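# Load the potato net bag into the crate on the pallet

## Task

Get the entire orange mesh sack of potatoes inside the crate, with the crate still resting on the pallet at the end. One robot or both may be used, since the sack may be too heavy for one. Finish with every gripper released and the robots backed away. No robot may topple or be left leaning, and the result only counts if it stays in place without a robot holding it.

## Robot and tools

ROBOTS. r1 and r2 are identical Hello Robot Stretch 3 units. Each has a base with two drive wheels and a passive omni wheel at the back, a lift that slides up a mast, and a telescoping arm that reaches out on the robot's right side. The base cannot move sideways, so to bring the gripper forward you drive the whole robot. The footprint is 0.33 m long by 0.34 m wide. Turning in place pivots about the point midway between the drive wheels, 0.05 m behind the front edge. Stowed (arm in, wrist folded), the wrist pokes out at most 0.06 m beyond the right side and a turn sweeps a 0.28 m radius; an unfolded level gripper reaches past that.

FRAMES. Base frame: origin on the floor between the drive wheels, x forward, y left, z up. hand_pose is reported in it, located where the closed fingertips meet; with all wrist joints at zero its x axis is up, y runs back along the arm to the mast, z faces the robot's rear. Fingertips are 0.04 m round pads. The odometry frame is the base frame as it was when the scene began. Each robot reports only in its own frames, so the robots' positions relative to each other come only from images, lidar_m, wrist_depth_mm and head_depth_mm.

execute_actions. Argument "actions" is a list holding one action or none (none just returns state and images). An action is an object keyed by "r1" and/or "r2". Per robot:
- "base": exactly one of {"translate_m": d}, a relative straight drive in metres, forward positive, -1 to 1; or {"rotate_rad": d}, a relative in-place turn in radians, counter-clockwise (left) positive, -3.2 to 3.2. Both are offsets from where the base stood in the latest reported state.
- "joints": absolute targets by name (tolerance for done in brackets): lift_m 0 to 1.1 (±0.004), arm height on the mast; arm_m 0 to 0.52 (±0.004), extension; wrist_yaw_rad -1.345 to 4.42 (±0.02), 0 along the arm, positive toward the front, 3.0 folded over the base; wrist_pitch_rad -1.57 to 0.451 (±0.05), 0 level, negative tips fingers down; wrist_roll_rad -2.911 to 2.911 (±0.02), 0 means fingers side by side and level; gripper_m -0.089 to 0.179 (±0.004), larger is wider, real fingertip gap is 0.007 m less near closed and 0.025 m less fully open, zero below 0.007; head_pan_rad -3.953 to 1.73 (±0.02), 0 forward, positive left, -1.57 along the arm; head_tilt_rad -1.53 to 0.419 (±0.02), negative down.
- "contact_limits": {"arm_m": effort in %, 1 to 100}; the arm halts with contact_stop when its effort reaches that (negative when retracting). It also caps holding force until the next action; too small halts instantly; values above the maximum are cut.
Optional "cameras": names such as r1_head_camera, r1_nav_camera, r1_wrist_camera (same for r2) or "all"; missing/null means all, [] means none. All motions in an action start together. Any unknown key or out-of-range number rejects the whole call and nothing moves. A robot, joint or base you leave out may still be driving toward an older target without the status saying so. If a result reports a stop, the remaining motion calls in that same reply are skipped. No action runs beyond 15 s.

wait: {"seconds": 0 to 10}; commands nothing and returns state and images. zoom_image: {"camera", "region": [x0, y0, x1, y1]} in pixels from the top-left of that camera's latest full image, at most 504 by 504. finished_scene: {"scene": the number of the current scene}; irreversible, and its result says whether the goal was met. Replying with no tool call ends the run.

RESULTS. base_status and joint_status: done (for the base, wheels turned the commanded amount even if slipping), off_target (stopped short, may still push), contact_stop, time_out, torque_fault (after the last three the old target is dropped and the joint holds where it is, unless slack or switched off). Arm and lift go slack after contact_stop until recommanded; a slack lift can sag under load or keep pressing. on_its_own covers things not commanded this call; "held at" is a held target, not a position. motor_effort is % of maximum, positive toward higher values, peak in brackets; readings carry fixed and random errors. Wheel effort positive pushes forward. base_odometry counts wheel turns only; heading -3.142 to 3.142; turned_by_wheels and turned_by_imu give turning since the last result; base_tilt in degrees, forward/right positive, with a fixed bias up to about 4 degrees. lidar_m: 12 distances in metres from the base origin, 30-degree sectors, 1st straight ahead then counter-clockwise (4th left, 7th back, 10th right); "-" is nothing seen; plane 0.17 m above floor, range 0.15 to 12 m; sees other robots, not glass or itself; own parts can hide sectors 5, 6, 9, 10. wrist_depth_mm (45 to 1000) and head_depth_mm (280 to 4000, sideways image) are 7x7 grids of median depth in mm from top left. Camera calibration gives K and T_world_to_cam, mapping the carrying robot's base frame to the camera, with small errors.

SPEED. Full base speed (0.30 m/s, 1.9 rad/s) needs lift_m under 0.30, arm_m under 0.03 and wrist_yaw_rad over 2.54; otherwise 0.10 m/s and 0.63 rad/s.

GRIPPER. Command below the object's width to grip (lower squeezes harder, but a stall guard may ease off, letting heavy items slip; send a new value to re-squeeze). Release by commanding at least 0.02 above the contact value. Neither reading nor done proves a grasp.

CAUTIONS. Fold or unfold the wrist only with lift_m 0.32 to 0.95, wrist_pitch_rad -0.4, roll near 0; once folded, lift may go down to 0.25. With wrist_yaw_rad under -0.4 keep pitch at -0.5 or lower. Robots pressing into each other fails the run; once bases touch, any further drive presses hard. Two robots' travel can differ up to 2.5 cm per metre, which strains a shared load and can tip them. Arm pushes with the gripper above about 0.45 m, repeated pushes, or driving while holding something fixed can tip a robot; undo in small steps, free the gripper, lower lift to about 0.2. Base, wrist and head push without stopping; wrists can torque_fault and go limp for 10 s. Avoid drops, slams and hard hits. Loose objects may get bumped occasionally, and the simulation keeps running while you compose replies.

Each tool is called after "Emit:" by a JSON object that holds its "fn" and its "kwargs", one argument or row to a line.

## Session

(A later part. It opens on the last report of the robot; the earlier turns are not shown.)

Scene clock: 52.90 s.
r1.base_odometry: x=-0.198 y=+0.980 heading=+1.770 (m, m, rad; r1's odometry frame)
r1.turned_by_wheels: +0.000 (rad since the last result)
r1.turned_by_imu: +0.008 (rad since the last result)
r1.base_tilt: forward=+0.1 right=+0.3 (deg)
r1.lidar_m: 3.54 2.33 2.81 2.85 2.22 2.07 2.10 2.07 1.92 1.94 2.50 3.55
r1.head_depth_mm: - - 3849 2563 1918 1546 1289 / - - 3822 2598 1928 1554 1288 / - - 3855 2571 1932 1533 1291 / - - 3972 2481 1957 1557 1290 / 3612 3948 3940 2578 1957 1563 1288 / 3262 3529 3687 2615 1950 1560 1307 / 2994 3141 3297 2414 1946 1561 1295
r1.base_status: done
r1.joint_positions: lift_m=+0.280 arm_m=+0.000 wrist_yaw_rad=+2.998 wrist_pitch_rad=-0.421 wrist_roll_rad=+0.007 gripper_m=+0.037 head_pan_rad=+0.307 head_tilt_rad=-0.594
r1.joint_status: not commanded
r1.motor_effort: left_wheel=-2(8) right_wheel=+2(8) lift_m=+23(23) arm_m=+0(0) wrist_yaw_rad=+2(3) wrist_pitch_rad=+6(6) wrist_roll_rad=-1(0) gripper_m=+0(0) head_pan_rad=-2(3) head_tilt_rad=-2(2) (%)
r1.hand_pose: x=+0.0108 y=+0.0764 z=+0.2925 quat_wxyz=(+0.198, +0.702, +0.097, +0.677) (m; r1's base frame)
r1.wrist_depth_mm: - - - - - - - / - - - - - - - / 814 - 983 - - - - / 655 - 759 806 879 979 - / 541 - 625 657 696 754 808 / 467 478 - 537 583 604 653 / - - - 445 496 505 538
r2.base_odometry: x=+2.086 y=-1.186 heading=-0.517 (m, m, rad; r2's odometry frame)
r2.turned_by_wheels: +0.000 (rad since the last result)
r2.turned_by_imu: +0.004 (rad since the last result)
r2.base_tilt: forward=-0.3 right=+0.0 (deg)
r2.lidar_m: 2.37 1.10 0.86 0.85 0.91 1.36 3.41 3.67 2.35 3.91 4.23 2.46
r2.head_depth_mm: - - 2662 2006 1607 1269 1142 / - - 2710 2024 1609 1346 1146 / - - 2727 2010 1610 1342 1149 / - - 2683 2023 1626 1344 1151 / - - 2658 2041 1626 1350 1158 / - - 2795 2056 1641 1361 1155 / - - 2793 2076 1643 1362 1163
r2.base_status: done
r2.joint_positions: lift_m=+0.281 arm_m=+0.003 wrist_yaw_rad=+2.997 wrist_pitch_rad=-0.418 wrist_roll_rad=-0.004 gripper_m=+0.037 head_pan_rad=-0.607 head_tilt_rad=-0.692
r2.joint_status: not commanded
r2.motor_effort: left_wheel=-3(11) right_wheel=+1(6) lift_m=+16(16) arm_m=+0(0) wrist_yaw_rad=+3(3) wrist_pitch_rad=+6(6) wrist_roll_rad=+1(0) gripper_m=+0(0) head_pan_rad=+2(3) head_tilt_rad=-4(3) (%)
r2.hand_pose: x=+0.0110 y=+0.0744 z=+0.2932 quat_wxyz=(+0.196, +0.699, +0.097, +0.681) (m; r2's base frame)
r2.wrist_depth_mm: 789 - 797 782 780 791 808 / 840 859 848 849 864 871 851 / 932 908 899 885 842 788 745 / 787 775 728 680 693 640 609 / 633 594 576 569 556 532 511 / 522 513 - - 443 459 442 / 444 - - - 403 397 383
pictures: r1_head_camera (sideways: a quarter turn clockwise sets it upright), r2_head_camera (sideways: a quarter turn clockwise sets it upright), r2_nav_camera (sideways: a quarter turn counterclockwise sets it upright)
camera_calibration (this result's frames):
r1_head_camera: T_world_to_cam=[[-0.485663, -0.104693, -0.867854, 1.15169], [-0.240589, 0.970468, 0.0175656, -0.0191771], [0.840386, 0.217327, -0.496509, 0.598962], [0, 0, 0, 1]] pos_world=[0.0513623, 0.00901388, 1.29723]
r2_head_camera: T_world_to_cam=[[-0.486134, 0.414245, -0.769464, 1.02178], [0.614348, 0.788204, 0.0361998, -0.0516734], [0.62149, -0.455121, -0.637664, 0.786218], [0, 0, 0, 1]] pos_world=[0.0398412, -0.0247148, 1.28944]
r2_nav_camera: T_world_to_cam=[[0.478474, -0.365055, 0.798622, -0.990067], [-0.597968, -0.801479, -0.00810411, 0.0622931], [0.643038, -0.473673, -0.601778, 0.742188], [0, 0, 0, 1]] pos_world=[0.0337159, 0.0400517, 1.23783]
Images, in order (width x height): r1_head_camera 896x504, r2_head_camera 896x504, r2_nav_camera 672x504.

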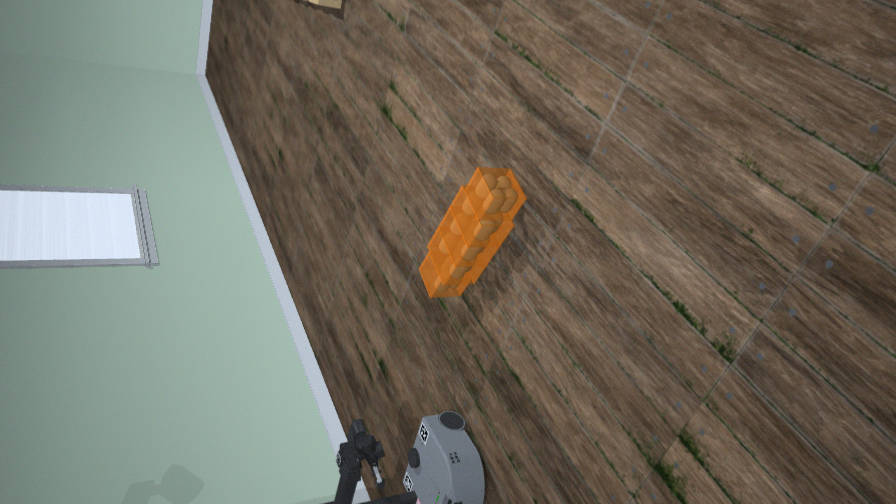

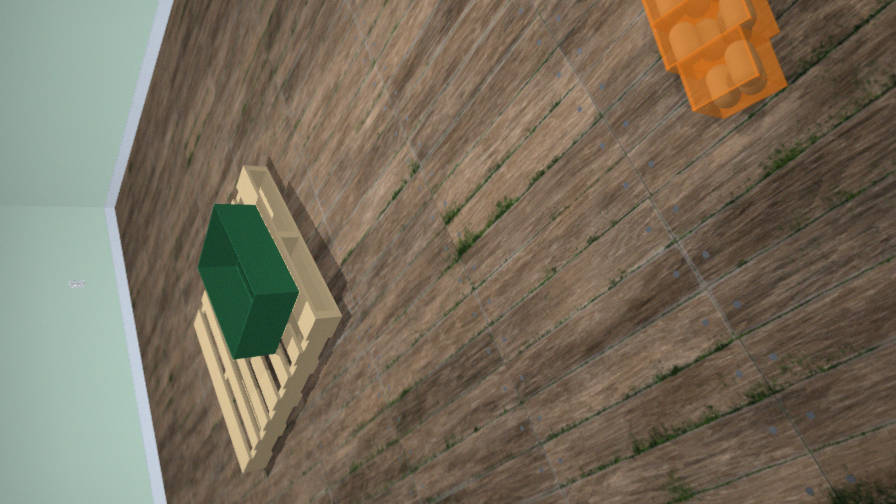

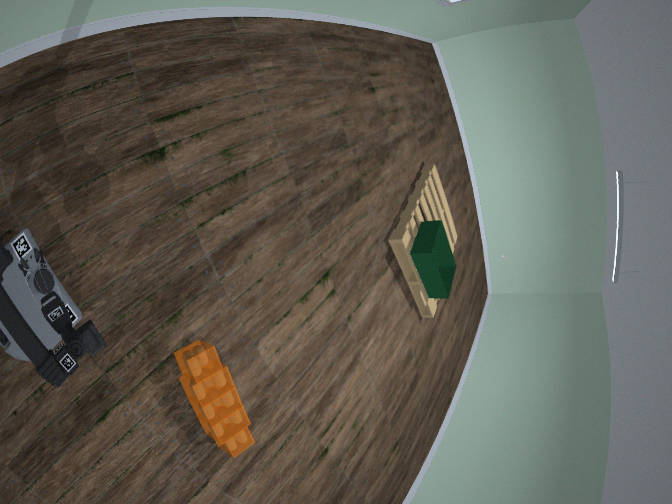

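Emit:
{"fn": "execute_actions", "kwargs": {
  "actions": [
    {"r2":{"base":{"rotate_rad":0.12}},"r1":{"base":{"rotate_rad":-0.088}}}
  ],
  "cameras": []
}}

Emit:
{"fn": "execute_actions", "kwargs": {
  "actions": [
    {"r2":{"base":{"translate_m":0.475}},"r1":{"base":{"translate_m":1.0}}}
  ],
  "cameras": []
}}

Emit:
{"fn": "execute_actions", "kwargs": {
  "actions": [
    {"r2":{"base":{"rotate_rad":-0.38},"joints":{"lift_m":0.42,"head_pan_rad":-1.4,"head_tilt_rad":-0.9}},"r1":{"base":{"translate_m":0.55}}}
  ],
  "cameras": []
}}

Emit:
{"fn": "execute_actions", "kwargs": {
  "actions": [
    {"r2":{"joints":{"wrist_yaw_rad":0,"gripper_m":0.17}},"r1":{"base":{"rotate_rad":2.7},"joints":{"lift_m":0.42,"head_pan_rad":-1.4,"head_tilt_rad":-0.9}}}
  ],
  "cameras": []
}}

Emit:
{"fn": "execute_actions", "kwargs": {
  "actions": [
    {"r2":{"joints":{"wrist_pitch_rad":-1.2,"arm_m":0.4}},"r1":{"joints":{"wrist_yaw_rad":0,"gripper_m":0.17}}}
  ],
  "cameras": []
}}

Emit:
{"fn": "execute_actions", "kwargs": {
  "actions": [
    {"r1":{"joints":{"wrist_pitch_rad":-1.2,"arm_m":0.2}}}
  ],
  "cameras": ["r1_head_camera","r2_head_camera","r1_wrist_camera","r2_wrist_camera"]
}}

Scene clock: 78.50 s.
r1.base_odometry: x=-0.198 y=+0.980 heading=+1.682 (m, m, rad; r1's odometry frame)
r1.turned_by_wheels: -0.088 (rad since the last result)
r1.turned_by_imu: -0.088 (rad since the last result)
r1.base_tilt: forward=+0.3 right=+0.2 (deg)
r1.lidar_m: 3.54 2.33 2.82 2.83 2.30 2.07 2.08 2.14 1.93 1.94 2.34 3.62
r1.head_depth_mm: - - 3583 2576 1914 1533 1297 / - - 3784 2600 1925 1540 1291 / - - 3875 2575 1928 1542 1293 / - - 3878 2591 1940 1550 1288 / - - 3927 2477 1932 1538 1292 / 3663 3815 3830 2589 1958 1546 1297 / 3228 3361 3593 2472 1959 1560 1302
r1.base_status: done
r1.joint_positions: lift_m=+0.280 arm_m=+0.000 wrist_yaw_rad=+2.998 wrist_pitch_rad=-0.421 wrist_roll_rad=+0.007 gripper_m=+0.037 head_pan_rad=+0.307 head_tilt_rad=-0.594
r1.joint_status: not commanded
r1.motor_effort: left_wheel=+1(9) right_wheel=-1(5) lift_m=+23(23) arm_m=+0(1) wrist_yaw_rad=+2(1) wrist_pitch_rad=+6(6) wrist_roll_rad=+0(0) gripper_m=+0(0) head_pan_rad=-3(3) head_tilt_rad=-2(2) (%)
r1.hand_pose: x=+0.0108 y=+0.0764 z=+0.2925 quat_wxyz=(+0.198, +0.702, +0.097, +0.677) (m; r1's base frame)
r1.wrist_depth_mm: - - - - - - - / - - - - - - - / 807 - 982 - - - - / 658 - 745 811 893 981 - / 541 - 622 668 698 742 809 / 469 477 - 536 577 607 646 / - - - 452 494 510 540
r2.base_odometry: x=+2.086 y=-1.186 heading=-0.397 (m, m, rad; r2's odometry frame)
r2.turned_by_wheels: +0.120 (rad since the last result)
r2.turned_by_imu: +0.122 (rad since the last result)
r2.base_tilt: forward=-0.3 right=-0.1 (deg)
r2.lidar_m: 1.82 1.01 0.85 0.85 0.96 1.61 3.41 2.34 3.95 3.91 2.67 2.47
r2.head_depth_mm: - - 2670 2003 1605 1341 1126 / - - 2686 2016 1605 1335 1147 / - - 2635 2019 1624 1343 1153 / - - 2613 2027 1609 1349 1157 / - - 2760 2053 1624 1353 1155 / - - 2762 2055 1639 1350 1160 / - - 2780 2071 1635 1363 1162
r2.base_status: done
r2.joint_positions: lift_m=+0.281 arm_m=+0.003 wrist_yaw_rad=+2.997 wrist_pitch_rad=-0.418 wrist_roll_rad=-0.004 gripper_m=+0.037 head_pan_rad=-0.607 head_tilt_rad=-0.692
r2.joint_status: not commanded
r2.motor_effort: left_wheel=-2(15) right_wheel=+1(7) lift_m=+16(15) arm_m=+0(0) wrist_yaw_rad=+3(3) wrist_pitch_rad=+6(5) wrist_roll_rad=+1(1) gripper_m=+0(1) head_pan_rad=+3(3) head_tilt_rad=-3(3) (%)
r2.hand_pose: x=+0.0110 y=+0.0744 z=+0.2932 quat_wxyz=(+0.196, +0.699, +0.097, +0.681) (m; r2's base frame)
r2.wrist_depth_mm: 855 - 819 795 773 740 733 / 939 947 891 852 832 815 804 / - - 926 897 836 801 752 / 762 753 709 690 674 639 614 / 642 611 576 578 564 532 510 / 524 518 - - 440 453 439 / 453 - - - 405 393 386
pictures: none
No camera images: the call's "cameras" was empty. Leave "cameras" out to get every camera's image.

Scene clock: 83.53 s.
r1.base_odometry: x=-0.309 y=+1.974 heading=+1.682 (m, m, rad; r1's odometry frame)
r1.turned_by_wheels: +0.000 (rad since the last result)
r1.turned_by_imu: +0.008 (rad since the last result)
r1.base_tilt: forward=+0.1 right=+0.3 (deg)
r1.lidar_m: 2.57 1.90 1.90 2.49 3.02 2.98 3.01 2.51 2.24 2.25 2.75 2.61
r1.head_depth_mm: - - 3596 2571 1925 1535 1288 / - - 3812 2579 1941 1544 1288 / - - 3865 2548 1947 1554 1293 / - - 3888 2589 1939 1559 1283 / 3567 3825 3868 2608 1948 1563 1291 / 3063 3377 3469 2589 1959 1460 1300 / 2800 2975 3187 2612 1956 1529 1302
r1.base_status: done
r1.joint_positions: lift_m=+0.280 arm_m=+0.000 wrist_yaw_rad=+2.998 wrist_pitch_rad=-0.421 wrist_roll_rad=+0.007 gripper_m=+0.037 head_pan_rad=+0.307 head_tilt_rad=-0.594
r1.joint_status: not commanded
r1.motor_effort: left_wheel=+0(11) right_wheel=+0(5) lift_m=+23(23) arm_m=+0(0) wrist_yaw_rad=+2(1) wrist_pitch_rad=+6(6) wrist_roll_rad=+0(0) gripper_m=+0(0) head_pan_rad=-3(3) head_tilt_rad=-2(3) (%)
r1.hand_pose: x=+0.0108 y=+0.0764 z=+0.2925 quat_wxyz=(+0.197, +0.702, +0.097, +0.677) (m; r1's base frame)
r1.wrist_depth_mm: - - - - - - - / - - - - - - - / 819 - 975 - - - - / 655 - 756 821 885 971 956 / 543 - 630 659 697 743 766 / 467 475 - 541 577 610 644 / - - - 450 497 509 536
r2.base_odometry: x=+2.524 y=-1.370 heading=-0.397 (m, m, rad; r2's odometry frame)
r2.turned_by_wheels: +0.000 (rad since the last result)
r2.turned_by_imu: +0.004 (rad since the last result)
r2.base_tilt: forward=-0.2 right=+0.0 (deg)
r2.lidar_m: 1.58 0.88 0.75 0.74 0.85 1.41 3.86 4.41 1.88 4.05 2.13 2.27
r2.head_depth_mm: - - 2581 2014 1601 1334 1145 / - - 2421 2005 1608 1337 1146 / - - 2384 2043 1610 1344 1148 / - - 2590 2027 1607 1347 1151 / - - 2752 2043 1626 1351 1161 / - - 2811 2059 1626 1347 1156 / - - 2812 2075 1629 1364 1165
r2.base_status: done
r2.joint_positions: lift_m=+0.281 arm_m=+0.003 wrist_yaw_rad=+2.998 wrist_pitch_rad=-0.418 wrist_roll_rad=-0.004 gripper_m=+0.037 head_pan_rad=-0.607 head_tilt_rad=-0.692
r2.joint_status: not commanded
r2.motor_effort: left_wheel=-3(9) right_wheel=+1(6) lift_m=+16(16) arm_m=+0(0) wrist_yaw_rad=+3(4) wrist_pitch_rad=+5(6) wrist_roll_rad=+1(1) gripper_m=+0(1) head_pan_rad=+3(3) head_tilt_rad=-3(3) (%)
r2.hand_pose: x=+0.0110 y=+0.0744 z=+0.2932 quat_wxyz=(+0.196, +0.699, +0.097, +0.681) (m; r2's base frame)
r2.wrist_depth_mm: 765 - 711 700 665 662 644 / 831 811 780 766 721 708 694 / 905 886 831 820 801 759 728 / 772 748 718 692 681 640 610 / 614 614 569 580 564 527 509 / 530 509 - - 443 461 439 / 448 - - - 406 390 389
pictures: none
No camera images: the call's "cameras" was empty. Leave "cameras" out to get every camera's image.

Scene clock: 87.03 s.
r1.base_odometry: x=-0.370 y=+2.521 heading=+1.682 (m, m, rad; r1's odometry frame)
r1.turned_by_wheels: +0.000 (rad since the last result)
r1.turned_by_imu: +0.004 (rad since the last result)
r1.base_tilt: forward=+0.3 right=+0.4 (deg)
r1.lidar_m: 2.03 2.54 1.55 2.31 2.81 3.50 3.53 2.71 2.43 2.46 2.97 2.05
r1.head_depth_mm: - - 3801 2488 1916 1551 1290 / - - 3914 2563 1932 1558 1291 / - - 3880 2575 1936 1545 1287 / 3786 - 3972 2589 1940 1558 1289 / 3322 3467 3685 2599 1945 1562 1299 / 2891 3049 3255 2635 1964 1554 1302 / 2570 2735 2935 2581 1971 1566 1301
r1.base_status: done
r1.joint_positions: lift_m=+0.280 arm_m=+0.000 wrist_yaw_rad=+2.998 wrist_pitch_rad=-0.421 wrist_roll_rad=+0.007 gripper_m=+0.037 head_pan_rad=+0.307 head_tilt_rad=-0.594
r1.joint_status: not commanded
r1.motor_effort: left_wheel=+0(10) right_wheel=+0(6) lift_m=+23(22) arm_m=-1(1) wrist_yaw_rad=+2(1) wrist_pitch_rad=+6(6) wrist_roll_rad=+0(0) gripper_m=+0(0) head_pan_rad=-2(3) head_tilt_rad=-2(3) (%)
r1.hand_pose: x=+0.0108 y=+0.0764 z=+0.2925 quat_wxyz=(+0.197, +0.702, +0.097, +0.677) (m; r1's base frame)
r1.wrist_depth_mm: - - - - - - - / - - - - - - - / 810 - 982 - - - - / 654 - 752 817 732 950 - / 546 560 623 663 559 762 806 / 470 478 - 542 564 605 648 / - - - 450 490 509 540
r2.base_odometry: x=+2.524 y=-1.370 heading=-0.777 (m, m, rad; r2's odometry frame)
r2.turned_by_wheels: -0.380 (rad since the last result)
r2.turned_by_imu: -0.384 (rad since the last result)
r2.base_tilt: forward=-0.3 right=-0.1 (deg)
r2.lidar_m: 4.94 1.26 0.81 0.74 0.75 0.93 1.87 3.91 4.44 1.50 4.09 2.12
r2.head_depth_mm: 3388 2411 1994 1647 1413 1233 1094 / 3255 1599 1845 1653 1411 1234 - / 3389 2357 1893 1594 1382 1229 - / 3370 2553 1995 1665 1397 1231 1096 / 3341 2522 1999 1665 1422 1235 1097 / 3344 2556 2014 1667 1421 1235 1097 / 3322 2559 2020 1668 1426 1235 1092
r2.base_status: done
r2.joint_positions: lift_m=+0.419 arm_m=+0.003 wrist_yaw_rad=+2.998 wrist_pitch_rad=-0.418 wrist_roll_rad=-0.004 gripper_m=+0.037 head_pan_rad=-1.393 head_tilt_rad=-0.889
r2.joint_status: all done
r2.motor_effort: left_wheel=+1(11) right_wheel=-1(4) lift_m=+40(42) arm_m=+0(0) wrist_yaw_rad=+3(3) wrist_pitch_rad=+6(5) wrist_roll_rad=+1(1) gripper_m=-1(0) head_pan_rad=-2(32) head_tilt_rad=-4(19) (%)
r2.hand_pose: x=+0.0110 y=+0.0744 z=+0.4321 quat_wxyz=(+0.196, +0.699, +0.097, +0.681) (m; r2's base frame)
r2.wrist_depth_mm: 587 - 678 731 784 853 897 / 633 668 730 772 850 915 - / 684 726 802 838 924 - - / 744 793 871 891 890 848 807 / 768 789 762 765 736 691 666 / 703 678 654 606 608 607 580 / 596 571 572 556 532 520 516
pictures: none
No camera images: the call's "cameras" was empty. Leave "cameras" out to get every camera's image.

Scene clock: 91.93 s.
r1.base_odometry: x=-0.370 y=+2.521 heading=-1.901 (m, m, rad; r1's odometry frame)
r1.turned_by_wheels: +2.700 (rad since the last result)
r1.turned_by_imu: +2.718 (rad since the last result)
r1.base_tilt: forward=+0.1 right=+0.3 (deg)
r1.lidar_m: 3.49 3.59 2.58 2.42 2.50 3.21 2.03 3.55 2.43 1.56 2.34 3.01
r1.head_depth_mm: 2071 2359 2128 1774 1493 1300 1144 / 2010 2295 1978 1757 1493 1300 1174 / 2048 2336 1889 1755 1417 1235 1162 / 2099 2385 2153 1776 1478 1284 1185 / 2102 2401 2124 1759 1483 1297 1138 / 2084 2423 2134 1747 1485 1292 1145 / 2105 2401 2145 1751 1491 1298 1145
r1.base_status: done
r1.joint_positions: lift_m=+0.420 arm_m=+0.000 wrist_yaw_rad=+2.998 wrist_pitch_rad=-0.420 wrist_roll_rad=+0.007 gripper_m=+0.037 head_pan_rad=-1.393 head_tilt_rad=-0.889
r1.joint_status: all done
r1.motor_effort: left_wheel=-2(9) right_wheel=+1(7) lift_m=+45(45) arm_m=-1(1) wrist_yaw_rad=+2(1) wrist_pitch_rad=+6(6) wrist_roll_rad=+0(0) gripper_m=+0(0) head_pan_rad=-3(44) head_tilt_rad=-4(18) (%)
r1.hand_pose: x=+0.0108 y=+0.0764 z=+0.4318 quat_wxyz=(+0.197, +0.702, +0.097, +0.677) (m; r1's base frame)
r1.wrist_depth_mm: - - - - - - - / - - - - - - - / - - - - - - - / 868 - - - - - - / 729 - 826 875 925 - - / 622 633 - 711 770 816 870 / 542 570 587 604 662 681 713
r2.base_odometry: x=+2.524 y=-1.370 heading=-0.777 (m, m, rad; r2's odometry frame)
r2.turned_by_wheels: +0.000 (rad since the last result)
r2.turned_by_imu: +0.001 (rad since the last result)
r2.base_tilt: forward=-0.3 right=-0.1 (deg)
r2.lidar_m: 4.94 1.26 0.81 0.74 0.75 0.93 1.87 3.90 4.44 1.57 4.07 2.13
r2.head_depth_mm: 3399 2507 1991 1661 1413 1232 1091 / 3376 2519 1986 1655 1404 1232 - / 3091 2277 1846 1589 1387 1264 - / 3434 2536 1904 1655 1391 1238 1112 / 3377 2510 2018 1654 1423 1235 1086 / 3386 2539 2022 1661 1415 1235 1100 / 3380 2548 2020 1661 1423 1243 1096
r2.base_status: not commanded
r2.joint_positions: lift_m=+0.419 arm_m=+0.003 wrist_yaw_rad=+0.004 wrist_pitch_rad=-0.418 wrist_roll_rad=-0.004 gripper_m=+0.170 head_pan_rad=-1.393 head_tilt_rad=-0.889
r2.joint_status: all done
r2.motor_effort: left_wheel=+1(1) right_wheel=-1(1) lift_m=+39(39) arm_m=+0(0) wrist_yaw_rad=-4(5) wrist_pitch_rad=+6(5) wrist_roll_rad=+1(1) gripper_m=-1(84) head_pan_rad=-2(2) head_tilt_rad=-5(4) (%)
r2.hand_pose: x=-0.0207 y=-0.3720 z=+0.4321 quat_wxyz=(+0.694, +0.148, -0.690, -0.145) (m; r2's base frame)
r2.wrist_depth_mm: - - - - - - - / - - - - - - - / - - - - - - - / - - 955 884 852 853 802 / 826 826 773 717 714 704 683 / 709 696 644 629 618 596 - / 605 570 567 553 535 523 515
pictures: none
No camera images: the call's "cameras" was empty. Leave "cameras" out to get every camera's image.

Scene clock: 96.07 s.
r1.base_odometry: x=-0.370 y=+2.521 heading=-1.901 (m, m, rad; r1's odometry frame)
r1.turned_by_wheels: +0.000 (rad since the last result)
r1.turned_by_imu: +0.000 (rad since the last result)
r1.base_tilt: forward=+0.1 right=+0.2 (deg)
r1.lidar_m: 3.51 3.58 2.59 2.42 2.50 3.20 2.03 3.51 2.44 1.55 2.33 3.01
r1.head_depth_mm: 2076 2354 2159 1777 1487 1305 1147 / 1993 2379 2018 1767 1484 1292 1167 / 2013 1597 1831 1762 1426 1237 1137 / 2069 2367 2158 1770 1479 1296 1140 / 2086 2384 2148 1753 1484 1294 1141 / 2078 2399 2132 1761 1492 1295 1141 / 2098 2386 2117 1737 1482 1296 1141
r1.base_status: not commanded
r1.joint_positions: lift_m=+0.420 arm_m=+0.000 wrist_yaw_rad=+0.003 wrist_pitch_rad=-0.420 wrist_roll_rad=+0.007 gripper_m=+0.170 head_pan_rad=-1.393 head_tilt_rad=-0.889
r1.joint_status: all done
r1.motor_effort: left_wheel=-1(2) right_wheel=+1(2) lift_m=+45(43) arm_m=-1(0) wrist_yaw_rad=-3(4) wrist_pitch_rad=+6(6) wrist_roll_rad=+0(0) gripper_m=+0(95) head_pan_rad=-3(3) head_tilt_rad=-4(4) (%)
r1.hand_pose: x=-0.0209 y=-0.3695 z=+0.4318 quat_wxyz=(+0.690, +0.148, -0.693, -0.147) (m; r1's base frame)
r1.wrist_depth_mm: - - - - - - - / - - - - - - - / - - - - - - - / 876 920 - - - - - / 750 762 817 776 921 - - / - 644 685 613 765 831 871 / 533 565 575 526 652 - 728
r2.base_odometry: x=+2.524 y=-1.370 heading=-0.777 (m, m, rad; r2's odometry frame)
r2.turned_by_wheels: +0.000 (rad since the last result)
r2.turned_by_imu: +0.001 (rad since the last result)
r2.base_tilt: forward=-0.4 right=+0.0 (deg)
r2.lidar_m: 4.95 1.26 0.81 0.74 0.75 0.92 1.87 3.91 4.43 1.57 4.08 2.13
r2.head_depth_mm: 3388 2504 2004 1648 1407 1225 1096 / 3387 2524 1993 1677 1414 1246 - / 3097 1748 1846 1623 1369 1242 1121 / 3430 2520 1895 1664 1396 1235 1110 / 3409 2542 2020 1654 1412 1237 1096 / 3397 2566 2016 1664 1428 1241 1094 / 3417 2576 2011 1674 1424 1233 1098
r2.base_status: not commanded
r2.joint_positions: lift_m=+0.419 arm_m=+0.400 wrist_yaw_rad=+0.002 wrist_pitch_rad=-1.202 wrist_roll_rad=-0.004 gripper_m=+0.170 head_pan_rad=-1.393 head_tilt_rad=-0.889
r2.joint_status: all done
r2.motor_effort: left_wheel=+0(1) right_wheel=-1(1) lift_m=+39(40) arm_m=+4(5) wrist_yaw_rad=-2(4) wrist_pitch_rad=+1(4) wrist_roll_rad=+1(1) gripper_m=+0(0) head_pan_rad=-2(3) head_tilt_rad=-5(4) (%)
r2.hand_pose: x=-0.0215 y=-0.6146 z=+0.3105 quat_wxyz=(+0.585, +0.401, -0.581, -0.399) (m; r2's base frame)
r2.wrist_depth_mm: 550 545 532 461 503 491 485 / 539 534 521 416 483 476 469 / 521 515 508 439 480 478 463 / 514 497 490 450 468 462 450 / 496 487 472 471 452 449 439 / 486 485 467 452 448 442 - / 474 462 455 442 433 427 420
pictures: none
No camera images: the call's "cameras" was empty. Leave "cameras" out to get every camera's image.

Scene clock: 98.77 s.
r1.base_odometry: x=-0.370 y=+2.521 heading=-1.901 (m, m, rad; r1's odometry frame)
r1.turned_by_wheels: +0.000 (rad since the last result)
r1.turned_by_imu: +0.000 (rad since the last result)
r1.base_tilt: forward=+0.1 right=+0.2 (deg)
r1.lidar_m: 3.51 3.56 2.58 2.43 2.49 3.20 2.02 3.56 2.44 1.55 2.34 3.02
r1.head_depth_mm: 2084 2391 2176 1777 1491 1286 1142 / 2010 2357 2008 1743 1486 1292 1150 / 2050 1586 1825 1756 1424 - 1139 / 2092 2396 2150 1749 1497 1267 1140 / 2098 2388 2151 1755 1489 1291 1141 / 2066 2406 2130 1770 1495 1288 1139 / 2070 2416 2145 1749 1483 1290 1144
r1.base_status: not commanded
r1.joint_positions: lift_m=+0.420 arm_m=+0.200 wrist_yaw_rad=+0.001 wrist_pitch_rad=-1.202 wrist_roll_rad=+0.007 gripper_m=+0.170 head_pan_rad=-1.393 head_tilt_rad=-0.889
r1.joint_status: all done
r1.motor_effort: left_wheel=-2(1) right_wheel=+2(1) lift_m=+44(44) arm_m=+5(8) wrist_yaw_rad=-3(4) wrist_pitch_rad=+1(5) wrist_roll_rad=+0(0) gripper_m=+0(0) head_pan_rad=-3(3) head_tilt_rad=-4(4) (%)
r1.hand_pose: x=-0.0215 y=-0.4144 z=+0.3106 quat_wxyz=(+0.581, +0.399, -0.585, -0.401) (m; r1's base frame)
r1.wrist_depth_mm: 514 526 543 544 496 593 608 / 495 507 517 476 480 565 581 / 476 486 503 461 465 537 563 / 462 468 480 442 424 524 534 / 447 458 464 365 487 501 517 / - 439 449 455 469 490 497 / 419 430 434 449 458 - 480
r2.base_odometry: x=+2.524 y=-1.370 heading=-0.777 (m, m, rad; r2's odometry frame)
r2.turned_by_wheels: +0.000 (rad since the last result)
r2.turned_by_imu: +0.001 (rad since the last result)
r2.base_tilt: forward=-0.3 right=-0.1 (deg)
r2.lidar_m: 4.91 1.26 0.81 0.74 0.75 0.92 1.87 3.90 4.44 1.57 4.09 2.12
r2.head_depth_mm: 3384 2528 1999 1648 1406 1233 1093 / 3411 2511 2008 1677 1406 1258 - / 3136 1393 1841 1632 1377 1230 1121 / 3419 2511 1900 1672 1387 1239 1113 / 3392 2525 2008 1674 1416 1238 1095 / 3408 2557 2008 1654 1418 1237 1095 / 3273 2555 2031 1662 1423 1234 1098
r2.base_status: not commanded
r2.joint_positions: lift_m=+0.419 arm_m=+0.400 wrist_yaw_rad=+0.002 wrist_pitch_rad=-1.202 wrist_roll_rad=-0.004 gripper_m=+0.170 head_pan_rad=-1.393 head_tilt_rad=-0.889
r2.joint_status: not commanded
r2.motor_effort: left_wheel=+1(1) right_wheel=-1(1) lift_m=+40(40) arm_m=+4(4) wrist_yaw_rad=-2(2) wrist_pitch_rad=+1(1) wrist_roll_rad=+1(1) gripper_m=+0(0) head_pan_rad=-1(2) head_tilt_rad=-5(5) (%)
r2.hand_pose: x=-0.0215 y=-0.6146 z=+0.3105 quat_wxyz=(+0.585, +0.401, -0.581, -0.399) (m; r2's base frame)
r2.wrist_depth_mm: 551 560 525 453 507 496 482 / 542 528 512 414 491 477 474 / 531 509 503 437 480 465 464 / 512 499 484 446 470 462 449 / 493 487 481 464 458 455 437 / 480 481 462 461 447 437 - / 477 467 449 442 442 424 417
pictures: r1_head_camera (sideways: a quarter turn clockwise sets it upright), r1_wrist_camera, r2_head_camera (sideways: a quarter turn clockwise sets it upright), r2_wrist_camera
camera_calibration (this result's frames):
r1_head_camera: T_world_to_cam=[[-0.0821419, 0.722757, -0.686203, 0.912442], [0.993793, 0.111227, -0.0018094, -0.00147967], [0.0750169, -0.682093, -0.727407, 0.903999], [0, 0, 0, 1]] pos_world=[0.00860502, -0.0426983, 1.28369]
r1_wrist_camera: T_world_to_cam=[[-0.989189, -0.108687, 0.0984476, -0.112901], [-0.127215, 0.969949, -0.2074, 0.505401], [-0.0729475, -0.217682, -0.97329, 0.371892], [0, 0, 0, 1]] pos_world=[-0.0202576, -0.42153, 0.477894]
r2_head_camera: T_world_to_cam=[[-0.0747486, 0.772779, -0.630258, 0.837861], [0.99292, 0.116189, 0.0247024, -0.0390064], [0.0923183, -0.623949, -0.775993, 0.969353], [0, 0, 0, 1]] pos_world=[0.0118701, -0.0381223, 1.28124]
r2_wrist_camera: T_world_to_cam=[[-0.99608, 0.0768286, -0.0438447, 0.0510697], [0.0834405, 0.98061, -0.177319, 0.689626], [0.0293713, -0.180282, -0.983176, 0.361724], [0, 0, 0, 1]] pos_world=[-0.0172975, -0.614965, 0.480161]
Images, in order (width x height): r1_head_camera 896x504, r1_wrist_camera 644x364, r2_head_camera 896x504, r2_wrist_camera 644x364.

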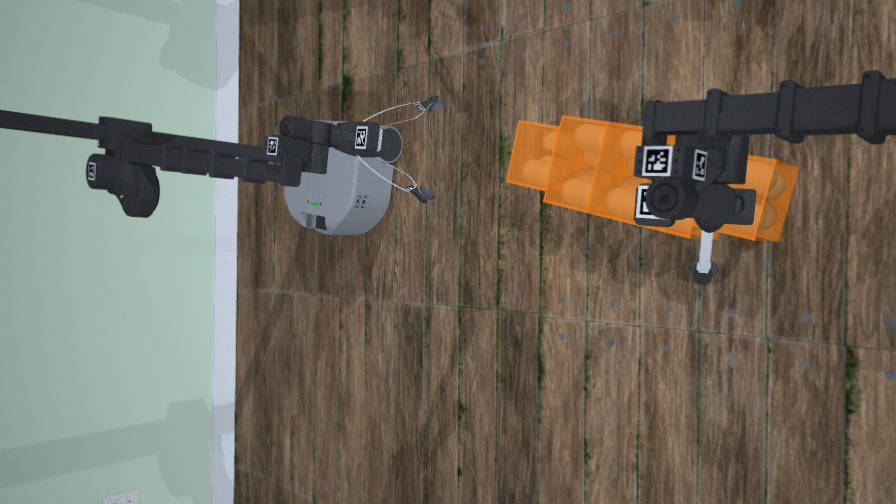

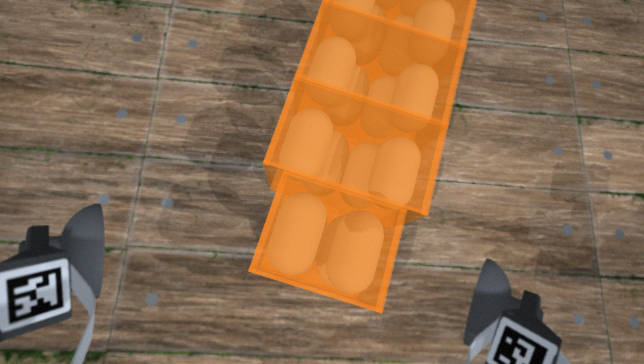

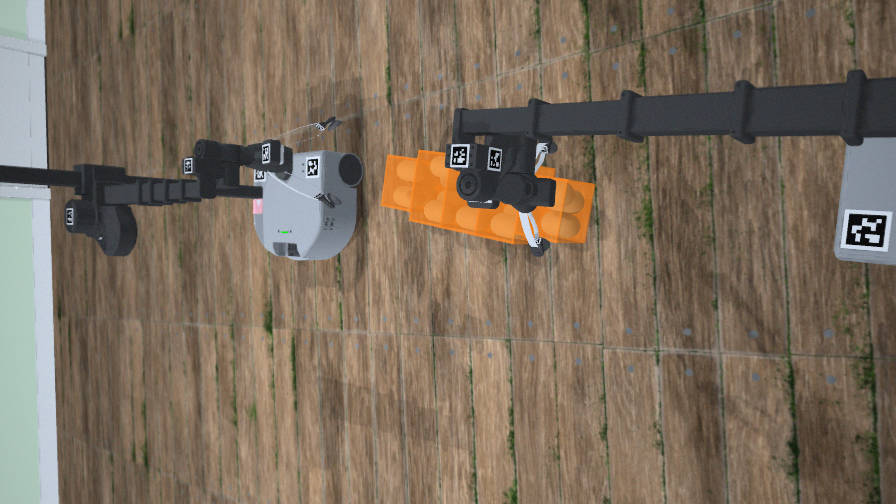

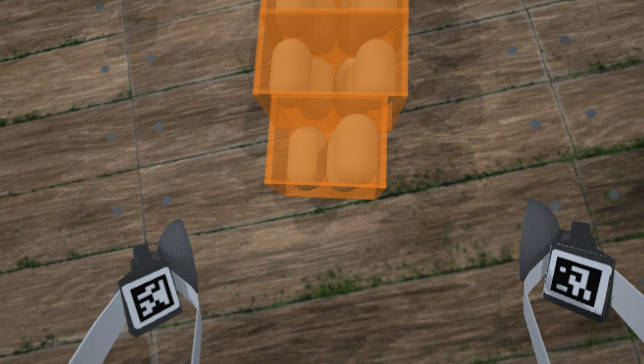

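Emit:
{"fn": "execute_actions", "kwargs": {
  "actions": [
    {"r1":{"base":{"translate_m":-0.02},"joints":{"arm_m":0.22,"wrist_yaw_rad":-0.25,"lift_m":0.3}},"r2":{"base":{"translate_m":0.01},"joints":{"arm_m":0.494,"lift_m":0.3}}}
  ],
  "cameras": ["r1_wrist_camera","r2_wrist_camera"]
}}

Scene clock: 108.57 s.
r1.base_odometry: x=-0.363 y=+2.540 heading=-1.901 (m, m, rad; r1's odometry frame)
r1.turned_by_wheels: +0.000 (rad since the last result)
r1.turned_by_imu: +0.000 (rad since the last result)
r1.base_tilt: forward=+0.1 right=+0.4 (deg)
r1.lidar_m: 3.53 3.60 2.58 2.42 2.49 3.22 2.01 3.53 2.44 1.55 2.34 3.02
r1.head_depth_mm: 2085 2371 2153 1762 1489 1295 1146 / 2045 2390 2151 1775 1479 1329 1141 / 2075 1681 1815 1679 1415 - 1145 / 2068 2402 2167 1748 1490 1267 1137 / 2079 2388 2133 1759 1496 1292 1143 / 2113 2413 2154 1775 1489 1294 1137 / 2087 2400 2148 1745 1488 1288 1139
r1.base_status: done
r1.joint_positions: lift_m=+0.300 arm_m=+0.220 wrist_yaw_rad=-0.247 wrist_pitch_rad=-1.203 wrist_roll_rad=+0.007 gripper_m=+0.170 head_pan_rad=-1.393 head_tilt_rad=-0.889
r1.joint_status: all done
r1.motor_effort: left_wheel=-1(5) right_wheel=+1(3) lift_m=+23(36) arm_m=+5(6) wrist_yaw_rad=-3(4) wrist_pitch_rad=+1(1) wrist_roll_rad=+0(0) gripper_m=+0(0) head_pan_rad=-3(3) head_tilt_rad=-5(4) (%)
r1.hand_pose: x=-0.0386 y=-0.4320 z=+0.1913 quat_wxyz=(+0.527, +0.324, -0.629, -0.470) (m; r1's base frame)
r1.wrist_depth_mm: 382 393 295 338 424 443 456 / 368 377 307 341 408 425 438 / 357 364 270 315 390 403 419 / 344 350 313 318 378 389 404 / 335 339 241 249 365 376 386 / - 331 236 241 354 367 376 / 310 318 327 333 338 - 361
r2.base_odometry: x=+2.532 y=-1.377 heading=-0.777 (m, m, rad; r2's odometry frame)
r2.turned_by_wheels: +0.000 (rad since the last result)
r2.turned_by_imu: +0.001 (rad since the last result)
r2.base_tilt: forward=-0.3 right=+0.0 (deg)
r2.lidar_m: 4.93 1.26 0.81 0.75 0.75 0.93 1.88 3.90 4.46 1.57 4.09 2.13
r2.head_depth_mm: 3358 2539 2007 1645 1416 1238 1091 / 3402 2511 2011 1659 1416 1234 1111 / 3229 2286 1806 1617 1383 1236 1116 / 3420 2350 1885 1660 1387 1236 1113 / 3345 2542 2003 1667 1421 1231 1103 / 3340 2556 2010 1661 1421 1238 1100 / 3310 2575 2022 1668 1419 1239 1100
r2.base_status: done
r2.joint_positions: lift_m=+0.301 arm_m=+0.494 wrist_yaw_rad=+0.002 wrist_pitch_rad=-1.202 wrist_roll_rad=-0.004 gripper_m=+0.170 head_pan_rad=-1.393 head_tilt_rad=-0.889
r2.joint_status: all done
r2.motor_effort: left_wheel=+1(8) right_wheel=-1(3) lift_m=+15(34) arm_m=+4(4) wrist_yaw_rad=-2(1) wrist_pitch_rad=+1(1) wrist_roll_rad=+1(1) gripper_m=+0(1) head_pan_rad=-2(2) head_tilt_rad=-4(5) (%)
r2.hand_pose: x=-0.0215 y=-0.7085 z=+0.1916 quat_wxyz=(+0.585, +0.401, -0.581, -0.399) (m; r2's base frame)
r2.wrist_depth_mm: 417 410 401 326 297 371 362 / 408 396 394 320 277 368 360 / 395 390 382 312 271 356 348 / 387 379 366 321 358 348 340 / 377 370 358 299 342 336 331 / 363 363 349 344 333 332 - / 358 350 345 339 330 327 317
pictures: r1_wrist_camera, r2_wrist_camera
camera_calibration (this result's frames):
r1_wrist_camera: T_world_to_cam=[[-0.985566, 0.137778, 0.0983678, -0.0133766], [0.115198, 0.971603, -0.206679, 0.50555], [-0.12405, -0.192364, -0.973451, 0.259719], [0, 0, 0, 1]] pos_world=[-0.0392034, -0.439391, 0.358627]
r2_wrist_camera: T_world_to_cam=[[-0.99608, 0.0768585, -0.0437929, 0.0530769], [0.0834412, 0.980727, -0.176672, 0.760519], [0.0293701, -0.179633, -0.983295, 0.22839], [0, 0, 0, 1]] pos_world=[-0.0172977, -0.708914, 0.361261]
Images, in order (width x height): r1_wrist_camera 644x364, r2_wrist_camera 644x364.

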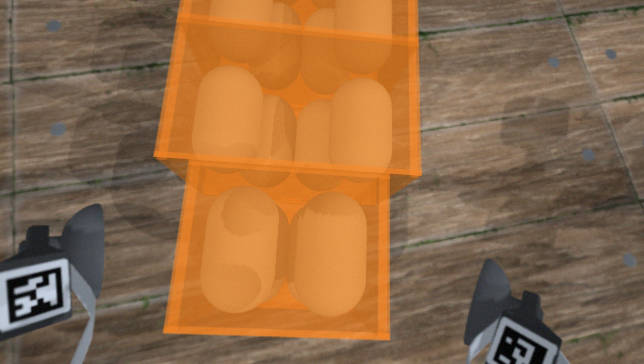

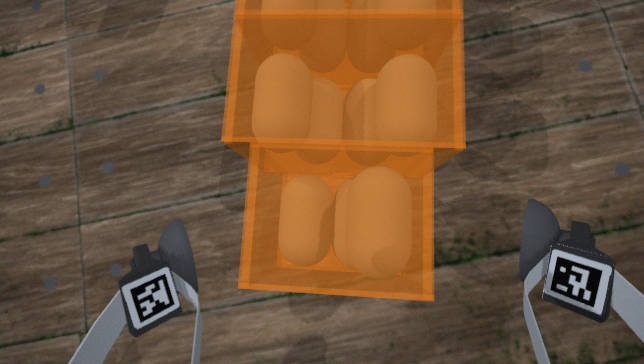

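Emit:
{"fn": "execute_actions", "kwargs": {
  "actions": [
    {"r1":{"joints":{"lift_m":0.2,"arm_m":0.21}},"r2":{"joints":{"lift_m":0.195}}}
  ],
  "cameras": ["r1_wrist_camera","r2_wrist_camera"]
}}

Emit:
{"fn": "execute_actions", "kwargs": {
  "actions": [
    {"r1":{"joints":{"gripper_m":0.05}},"r2":{"joints":{"gripper_m":0.045}}}
  ],
  "cameras": []
}}

Emit:
{"fn": "execute_actions", "kwargs": {
  "actions": [
    {"r1":{"joints":{"lift_m":0.62}},"r2":{"joints":{"lift_m":0.62}}}
  ],
  "cameras": ["r1_wrist_camera","r2_wrist_camera","r1_nav_camera"]
}}

Scene clock: 114.83 s.
r1.base_odometry: x=-0.363 y=+2.540 heading=-1.901 (m, m, rad; r1's odometry frame)
r1.turned_by_wheels: +0.000 (rad since the last result)
r1.turned_by_imu: +0.001 (rad since the last result)
r1.base_tilt: forward=+0.1 right=+0.1 (deg)
r1.lidar_m: 3.51 3.61 2.58 2.42 2.49 3.23 2.00 3.53 2.44 1.55 2.34 3.02
r1.head_depth_mm: 2088 2378 2146 1754 1495 1294 1145 / 2045 2375 2139 1757 1494 1292 1147 / 2052 2235 1817 1643 1414 1268 1129 / 2072 2404 2164 1760 1498 1271 1142 / 2090 2408 2167 1759 1496 1293 1138 / 2068 2416 2138 1763 1488 1285 1149 / 2104 2387 2154 1769 1490 1286 1144
r1.base_status: not commanded
r1.joint_positions: lift_m=+0.201 arm_m=+0.210 wrist_yaw_rad=-0.247 wrist_pitch_rad=-1.202 wrist_roll_rad=+0.007 gripper_m=+0.170 head_pan_rad=-1.393 head_tilt_rad=-0.889
r1.joint_status: all done
r1.motor_effort: left_wheel=-1(1) right_wheel=-1(1) lift_m=+18(21) arm_m=-5(7) wrist_yaw_rad=-3(4) wrist_pitch_rad=+1(1) wrist_roll_rad=-1(0) gripper_m=-4(4) head_pan_rad=-3(4) head_tilt_rad=-3(4) (%)
r1.hand_pose: x=-0.0387 y=-0.4232 z=+0.0916 quat_wxyz=(+0.527, +0.323, -0.630, -0.470) (m; r1's base frame)
r1.wrist_depth_mm: 277 277 180 241 182 317 327 / 266 266 183 222 178 305 313 / 257 262 191 222 280 292 300 / 248 251 144 153 271 281 288 / - 241 140 147 261 270 276 / - 233 138 143 252 262 266 / 224 228 234 238 243 - 257
r2.base_odometry: x=+2.532 y=-1.377 heading=-0.776 (m, m, rad; r2's odometry frame)
r2.turned_by_wheels: +0.001 (rad since the last result)
r2.turned_by_imu: +0.002 (rad since the last result)
r2.base_tilt: forward=-0.3 right=+0.0 (deg)
r2.lidar_m: 4.90 1.26 0.82 0.75 0.75 0.93 1.88 3.91 4.43 1.57 4.11 2.12
r2.head_depth_mm: 3439 2521 1994 1656 1405 1233 1089 / 3395 2526 2001 1668 1415 1234 1111 / 3259 2284 1798 1591 1365 1233 1118 / 3403 2353 1908 1654 1400 1238 1116 / 3328 2535 2001 1662 1416 1241 1099 / 3365 2547 2021 1667 1420 1245 1102 / 3351 2540 2041 1669 1425 1245 1099
r2.base_status: not commanded
r2.joint_positions: lift_m=+0.196 arm_m=+0.494 wrist_yaw_rad=+0.005 wrist_pitch_rad=-1.194 wrist_roll_rad=+0.001 gripper_m=+0.170 head_pan_rad=-1.393 head_tilt_rad=-0.889
r2.joint_status: lift_m contact_stop (moved -0.105 of -0.106)
r2.on_its_own: lift_m is slack since a contact_stop, until your next command for it
r2.motor_effort: left_wheel=+11(12) right_wheel=-11(11) lift_m=+28(29) arm_m=+4(4) wrist_yaw_rad=-5(5) wrist_pitch_rad=-2(2) wrist_roll_rad=-1(1) gripper_m=-4(4) head_pan_rad=-3(3) head_tilt_rad=-4(4) (%)
r2.hand_pose: x=-0.0213 y=-0.7106 z=+0.0876 quat_wxyz=(+0.585, +0.399, -0.584, -0.397) (m; r2's base frame)
r2.wrist_depth_mm: 307 300 176 220 174 266 264 / 298 293 176 215 171 259 257 / 285 283 275 234 208 258 250 / 277 273 268 207 146 250 243 / 272 267 260 198 142 244 237 / 265 - 255 244 142 238 - / 258 250 247 239 236 231 225
pictures: r1_wrist_camera, r2_wrist_camera
camera_calibration (this result's frames):
r1_wrist_camera: T_world_to_cam=[[-0.985475, 0.138448, 0.0983461, -0.0045864], [0.115687, 0.971252, -0.208053, 0.476317], [-0.124323, -0.193654, -0.973161, 0.163721], [0, 0, 0, 1]] pos_world=[-0.039269, -0.430283, 0.258877]
r2_wrist_camera: T_world_to_cam=[[-0.995821, 0.0786323, -0.0464468, 0.0503943], [0.0859242, 0.979014, -0.184792, 0.743742], [0.0309415, -0.188011, -0.981679, 0.119693], [0, 0, 0, 1]] pos_world=[-0.0174252, -0.709593, 0.257278]
Images, in order (width x height): r1_wrist_camera 644x364, r2_wrist_camera 644x364.

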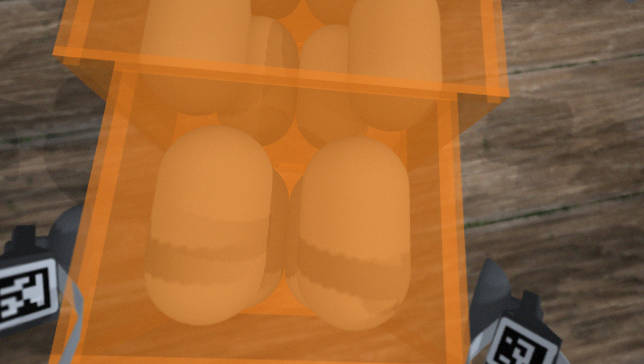

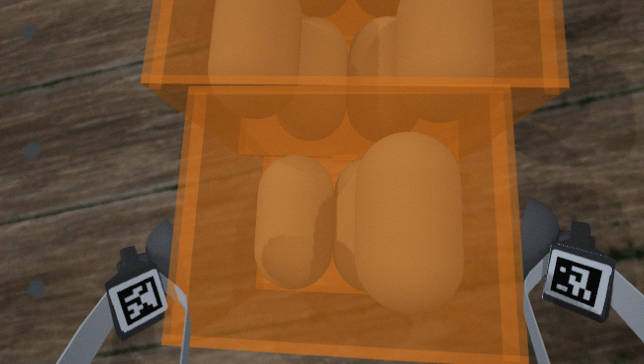

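not run: a stop came earlier in this reply.

not run: a stop came earlier in this reply.

Emit:
{"fn": "execute_actions", "kwargs": {
  "actions": [
    {"r1":{"joints":{"gripper_m":0.05}},"r2":{"joints":{"gripper_m":0.045,"lift_m":0.2}}}
  ],
  "cameras": []
}}

Emit:
{"fn": "execute_actions", "kwargs": {
  "actions": [
    {"r1":{"joints":{"lift_m":0.62}},"r2":{"joints":{"lift_m":0.62}}}
  ],
  "cameras": ["r1_wrist_camera","r2_wrist_camera","r1_nav_camera"]
}}

Scene clock: 120.30 s.
r1.base_odometry: x=-0.363 y=+2.540 heading=-1.901 (m, m, rad; r1's odometry frame)
r1.turned_by_wheels: +0.000 (rad since the last result)
r1.turned_by_imu: +0.005 (rad since the last result)
r1.base_tilt: forward=+0.2 right=+0.1 (deg)
r1.lidar_m: 3.53 3.60 2.57 2.42 2.49 3.23 2.01 3.54 2.44 1.55 2.35 3.02
r1.head_depth_mm: 2078 2417 2158 1775 1488 1296 1147 / 2025 2354 2079 1754 1459 1295 1143 / 2062 2251 1809 1636 1414 1269 1121 / 2080 2379 2134 1780 1483 1299 1147 / 2094 2387 2150 1758 1510 1290 1145 / 2064 2396 2147 1751 1483 1297 1137 / 2073 2394 2136 1751 1475 1289 1142
r1.base_status: not commanded
r1.joint_positions: lift_m=+0.201 arm_m=+0.210 wrist_yaw_rad=-0.243 wrist_pitch_rad=-1.196 wrist_roll_rad=+0.002 gripper_m=+0.053 head_pan_rad=-1.393 head_tilt_rad=-0.889
r1.joint_status: all done
r1.motor_effort: left_wheel=+3(3) right_wheel=-5(8) lift_m=+14(19) arm_m=+0(5) wrist_yaw_rad=-8(9) wrist_pitch_rad=-1(1) wrist_roll_rad=+2(2) gripper_m=-53(100) head_pan_rad=-3(3) head_tilt_rad=-4(3) (%)
r1.hand_pose: x=-0.0388 y=-0.4243 z=+0.0922 quat_wxyz=(+0.532, +0.324, -0.628, -0.466) (m; r1's base frame)
r1.wrist_depth_mm: 281 285 179 258 188 325 333 / 271 273 180 227 181 309 320 / 261 265 195 226 281 294 305 / 251 255 147 161 169 283 292 / 245 244 141 152 159 273 280 / - 236 139 147 153 265 269 / 226 230 234 239 245 - 259
r2.base_odometry: x=+2.532 y=-1.377 heading=-0.777 (m, m, rad; r2's odometry frame)
r2.turned_by_wheels: +0.000 (rad since the last result)
r2.turned_by_imu: +0.003 (rad since the last result)
r2.base_tilt: forward=-0.4 right=+0.0 (deg)
r2.lidar_m: 4.93 1.26 0.81 0.75 0.75 0.93 1.89 3.93 4.42 1.56 4.09 2.12
r2.head_depth_mm: 3418 2503 1996 1661 1410 1235 1091 / 3394 2537 2011 1653 1416 1238 1111 / 3250 2353 1789 1587 1366 1234 1121 / 3371 2333 1885 1651 1398 1238 1112 / 3378 2554 2013 1675 1422 1231 1098 / 3355 2538 2024 1663 1422 1241 1094 / 3342 2571 2019 1669 1426 1244 1101
r2.base_status: not commanded
r2.joint_positions: lift_m=+0.200 arm_m=+0.494 wrist_yaw_rad=+0.005 wrist_pitch_rad=-1.198 wrist_roll_rad=+0.001 gripper_m=+0.050 head_pan_rad=-1.393 head_tilt_rad=-0.889
r2.joint_status: gripper_m off_target (ended at +0.050, target +0.045); the others done
r2.on_its_own: gripper_m is held at +0.049, not at your +0.045, by its stall guard, which is still easing
r2.motor_effort: left_wheel=+7(13) right_wheel=-7(12) lift_m=+23(36) arm_m=+4(4) wrist_yaw_rad=-5(5) wrist_pitch_rad=+0(1) wrist_roll_rad=-1(1) gripper_m=-19(98) head_pan_rad=-3(2) head_tilt_rad=-4(5) (%)
r2.hand_pose: x=-0.0213 y=-0.7094 z=+0.0915 quat_wxyz=(+0.584, +0.400, -0.583, -0.398) (m; r2's base frame)
r2.wrist_depth_mm: 309 305 181 226 180 271 271 / 301 292 182 219 176 264 262 / 294 286 278 240 212 261 253 / 286 281 274 211 150 254 247 / 279 274 265 206 147 250 243 / 270 268 258 250 149 243 236 / 260 256 253 248 243 236 233
pictures: none
No camera images: the call's "cameras" was empty. Leave "cameras" out to get every camera's image.

Scene clock: 132.13 s.
r1.base_odometry: x=-0.363 y=+2.540 heading=-1.901 (m, m, rad; r1's odometry frame)
r1.turned_by_wheels: +0.000 (rad since the last result)
r1.turned_by_imu: +0.001 (rad since the last result)
r1.base_tilt: forward=+0.0 right=+0.3 (deg)
r1.lidar_m: 3.51 3.59 2.57 2.42 2.48 3.22 2.01 3.51 2.44 1.55 2.35 3.02
r1.head_depth_mm: 2078 2410 2152 1764 1495 1307 - / 2036 2219 1958 1760 - 1273 1137 / 1423 2295 1881 1710 - 1265 1139 / 2088 2386 2152 1750 1493 1282 1147 / 2088 2362 2137 1746 1488 1291 1141 / 2085 2387 2127 1764 1483 1290 1140 / 2084 2372 2142 1754 1485 1284 1142
r1.base_status: not commanded
r1.joint_positions: lift_m=+0.620 arm_m=+0.210 wrist_yaw_rad=-0.249 wrist_pitch_rad=-1.202 wrist_roll_rad=+0.007 gripper_m=+0.101 head_pan_rad=-1.393 head_tilt_rad=-0.890
r1.joint_status: all done
r1.on_its_own: gripper_m is held at +0.101, not at your +0.050, by its stall guard, which is not easing now
r1.motor_effort: left_wheel=-1(8) right_wheel=+1(7) lift_m=+44(62) arm_m=-3(3) wrist_yaw_rad=-2(9) wrist_pitch_rad=+1(14) wrist_roll_rad=-1(3) gripper_m=+0(53) head_pan_rad=-3(3) head_tilt_rad=-3(3) (%)
r1.hand_pose: x=-0.0388 y=-0.4228 z=+0.5106 quat_wxyz=(+0.527, +0.323, -0.630, -0.471) (m; r1's base frame)
r1.wrist_depth_mm: 734 753 764 738 820 858 864 / 710 735 739 769 777 807 829 / 677 692 717 732 757 778 810 / 662 671 692 709 720 746 767 / 635 649 664 677 693 721 739 / 617 - 639 660 673 691 712 / 597 601 623 640 645 671 686
r2.base_odometry: x=+2.532 y=-1.377 heading=-0.777 (m, m, rad; r2's odometry frame)
r2.turned_by_wheels: +0.000 (rad since the last result)
r2.turned_by_imu: +0.010 (rad since the last result)
r2.base_tilt: forward=-0.5 right=+0.0 (deg)
r2.lidar_m: 4.92 1.24 0.81 0.75 0.75 0.93 1.92 3.91 4.42 1.57 4.07 2.11
r2.head_depth_mm: 3340 2499 1976 1651 1420 1230 - / 3354 2417 2114 1653 1414 1230 1124 / 1358 2319 1837 1621 1355 1207 1123 / 3246 2516 1876 1653 1387 1218 1112 / 3343 2518 1993 1659 1415 1245 1097 / 3404 2535 2004 1650 1414 1238 1098 / 3345 2502 2004 1663 1425 1238 1106
r2.base_status: not commanded
r2.joint_positions: lift_m=+0.620 arm_m=+0.494 wrist_yaw_rad=+0.000 wrist_pitch_rad=-1.202 wrist_roll_rad=-0.004 gripper_m=+0.096 head_pan_rad=-1.394 head_tilt_rad=-0.893
r2.joint_status: all done
r2.on_its_own: gripper_m is held at +0.096, not at your +0.045, by its stall guard, which is not easing now
r2.motor_effort: left_wheel=-1(21) right_wheel=+0(8) lift_m=+38(52) arm_m=-1(5) wrist_yaw_rad=+1(5) wrist_pitch_rad=+1(17) wrist_roll_rad=+1(1) gripper_m=-1(44) head_pan_rad=-3(2) head_tilt_rad=-3(5) (%)
r2.hand_pose: x=-0.0216 y=-0.7089 z=+0.5105 quat_wxyz=(+0.584, +0.401, -0.582, -0.400) (m; r2's base frame)
r2.wrist_depth_mm: 768 771 759 726 715 684 679 / 769 738 708 718 691 696 662 / 755 707 699 680 690 661 662 / 739 705 689 675 651 646 627 / 692 680 664 645 634 626 627 / 679 661 - 600 626 616 597 / 667 663 643 590 612 597 582
pictures: r1_nav_camera (sideways: a quarter turn counterclockwise sets it upright), r1_wrist_camera, r2_wrist_camera
camera_calibration (this result's frames):
r1_nav_camera: T_world_to_cam=[[0.0927133, -0.817709, 0.568116, -0.698245], [-0.98727, -0.149556, -0.0541444, 0.127091], [0.129239, -0.555864, -0.821166, 1.01744], [0, 0, 0, 1]] pos_world=[0.0587165, 0.0136017, 1.23905]
r1_wrist_camera: T_world_to_cam=[[-0.985284, 0.139896, 0.0982116, -0.0451982], [0.117252, 0.97125, -0.207182, 0.562751], [-0.124372, -0.192618, -0.97336, 0.572069], [0, 0, 0, 1]] pos_world=[-0.0393672, -0.430058, 0.67786]
r2_wrist_camera: T_world_to_cam=[[-0.995902, 0.0790562, -0.0439291, 0.0685766], [0.0856316, 0.980525, -0.176743, 0.817216], [0.029101, -0.17978, -0.983276, 0.54182], [0, 0, 0, 1]] pos_world=[-0.0174515, -0.709313, 0.680208]
Images, in order (width x height): r1_nav_camera 672x504, r1_wrist_camera 644x364, r2_wrist_camera 644x364.

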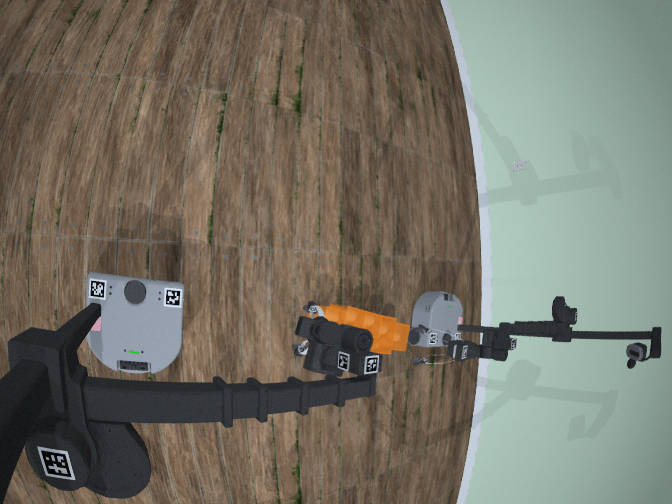

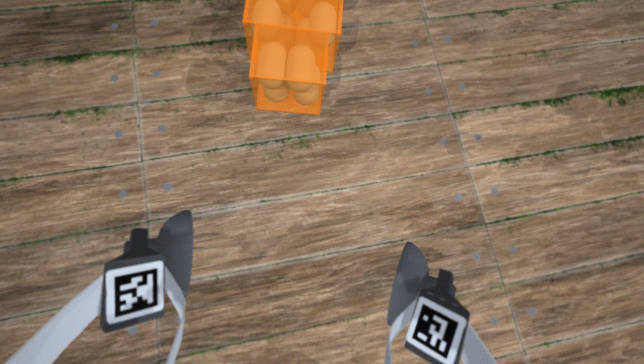

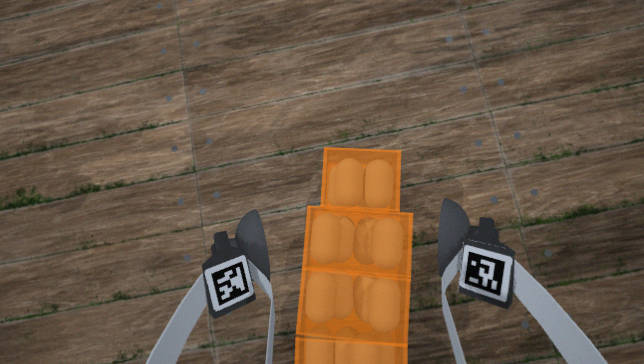

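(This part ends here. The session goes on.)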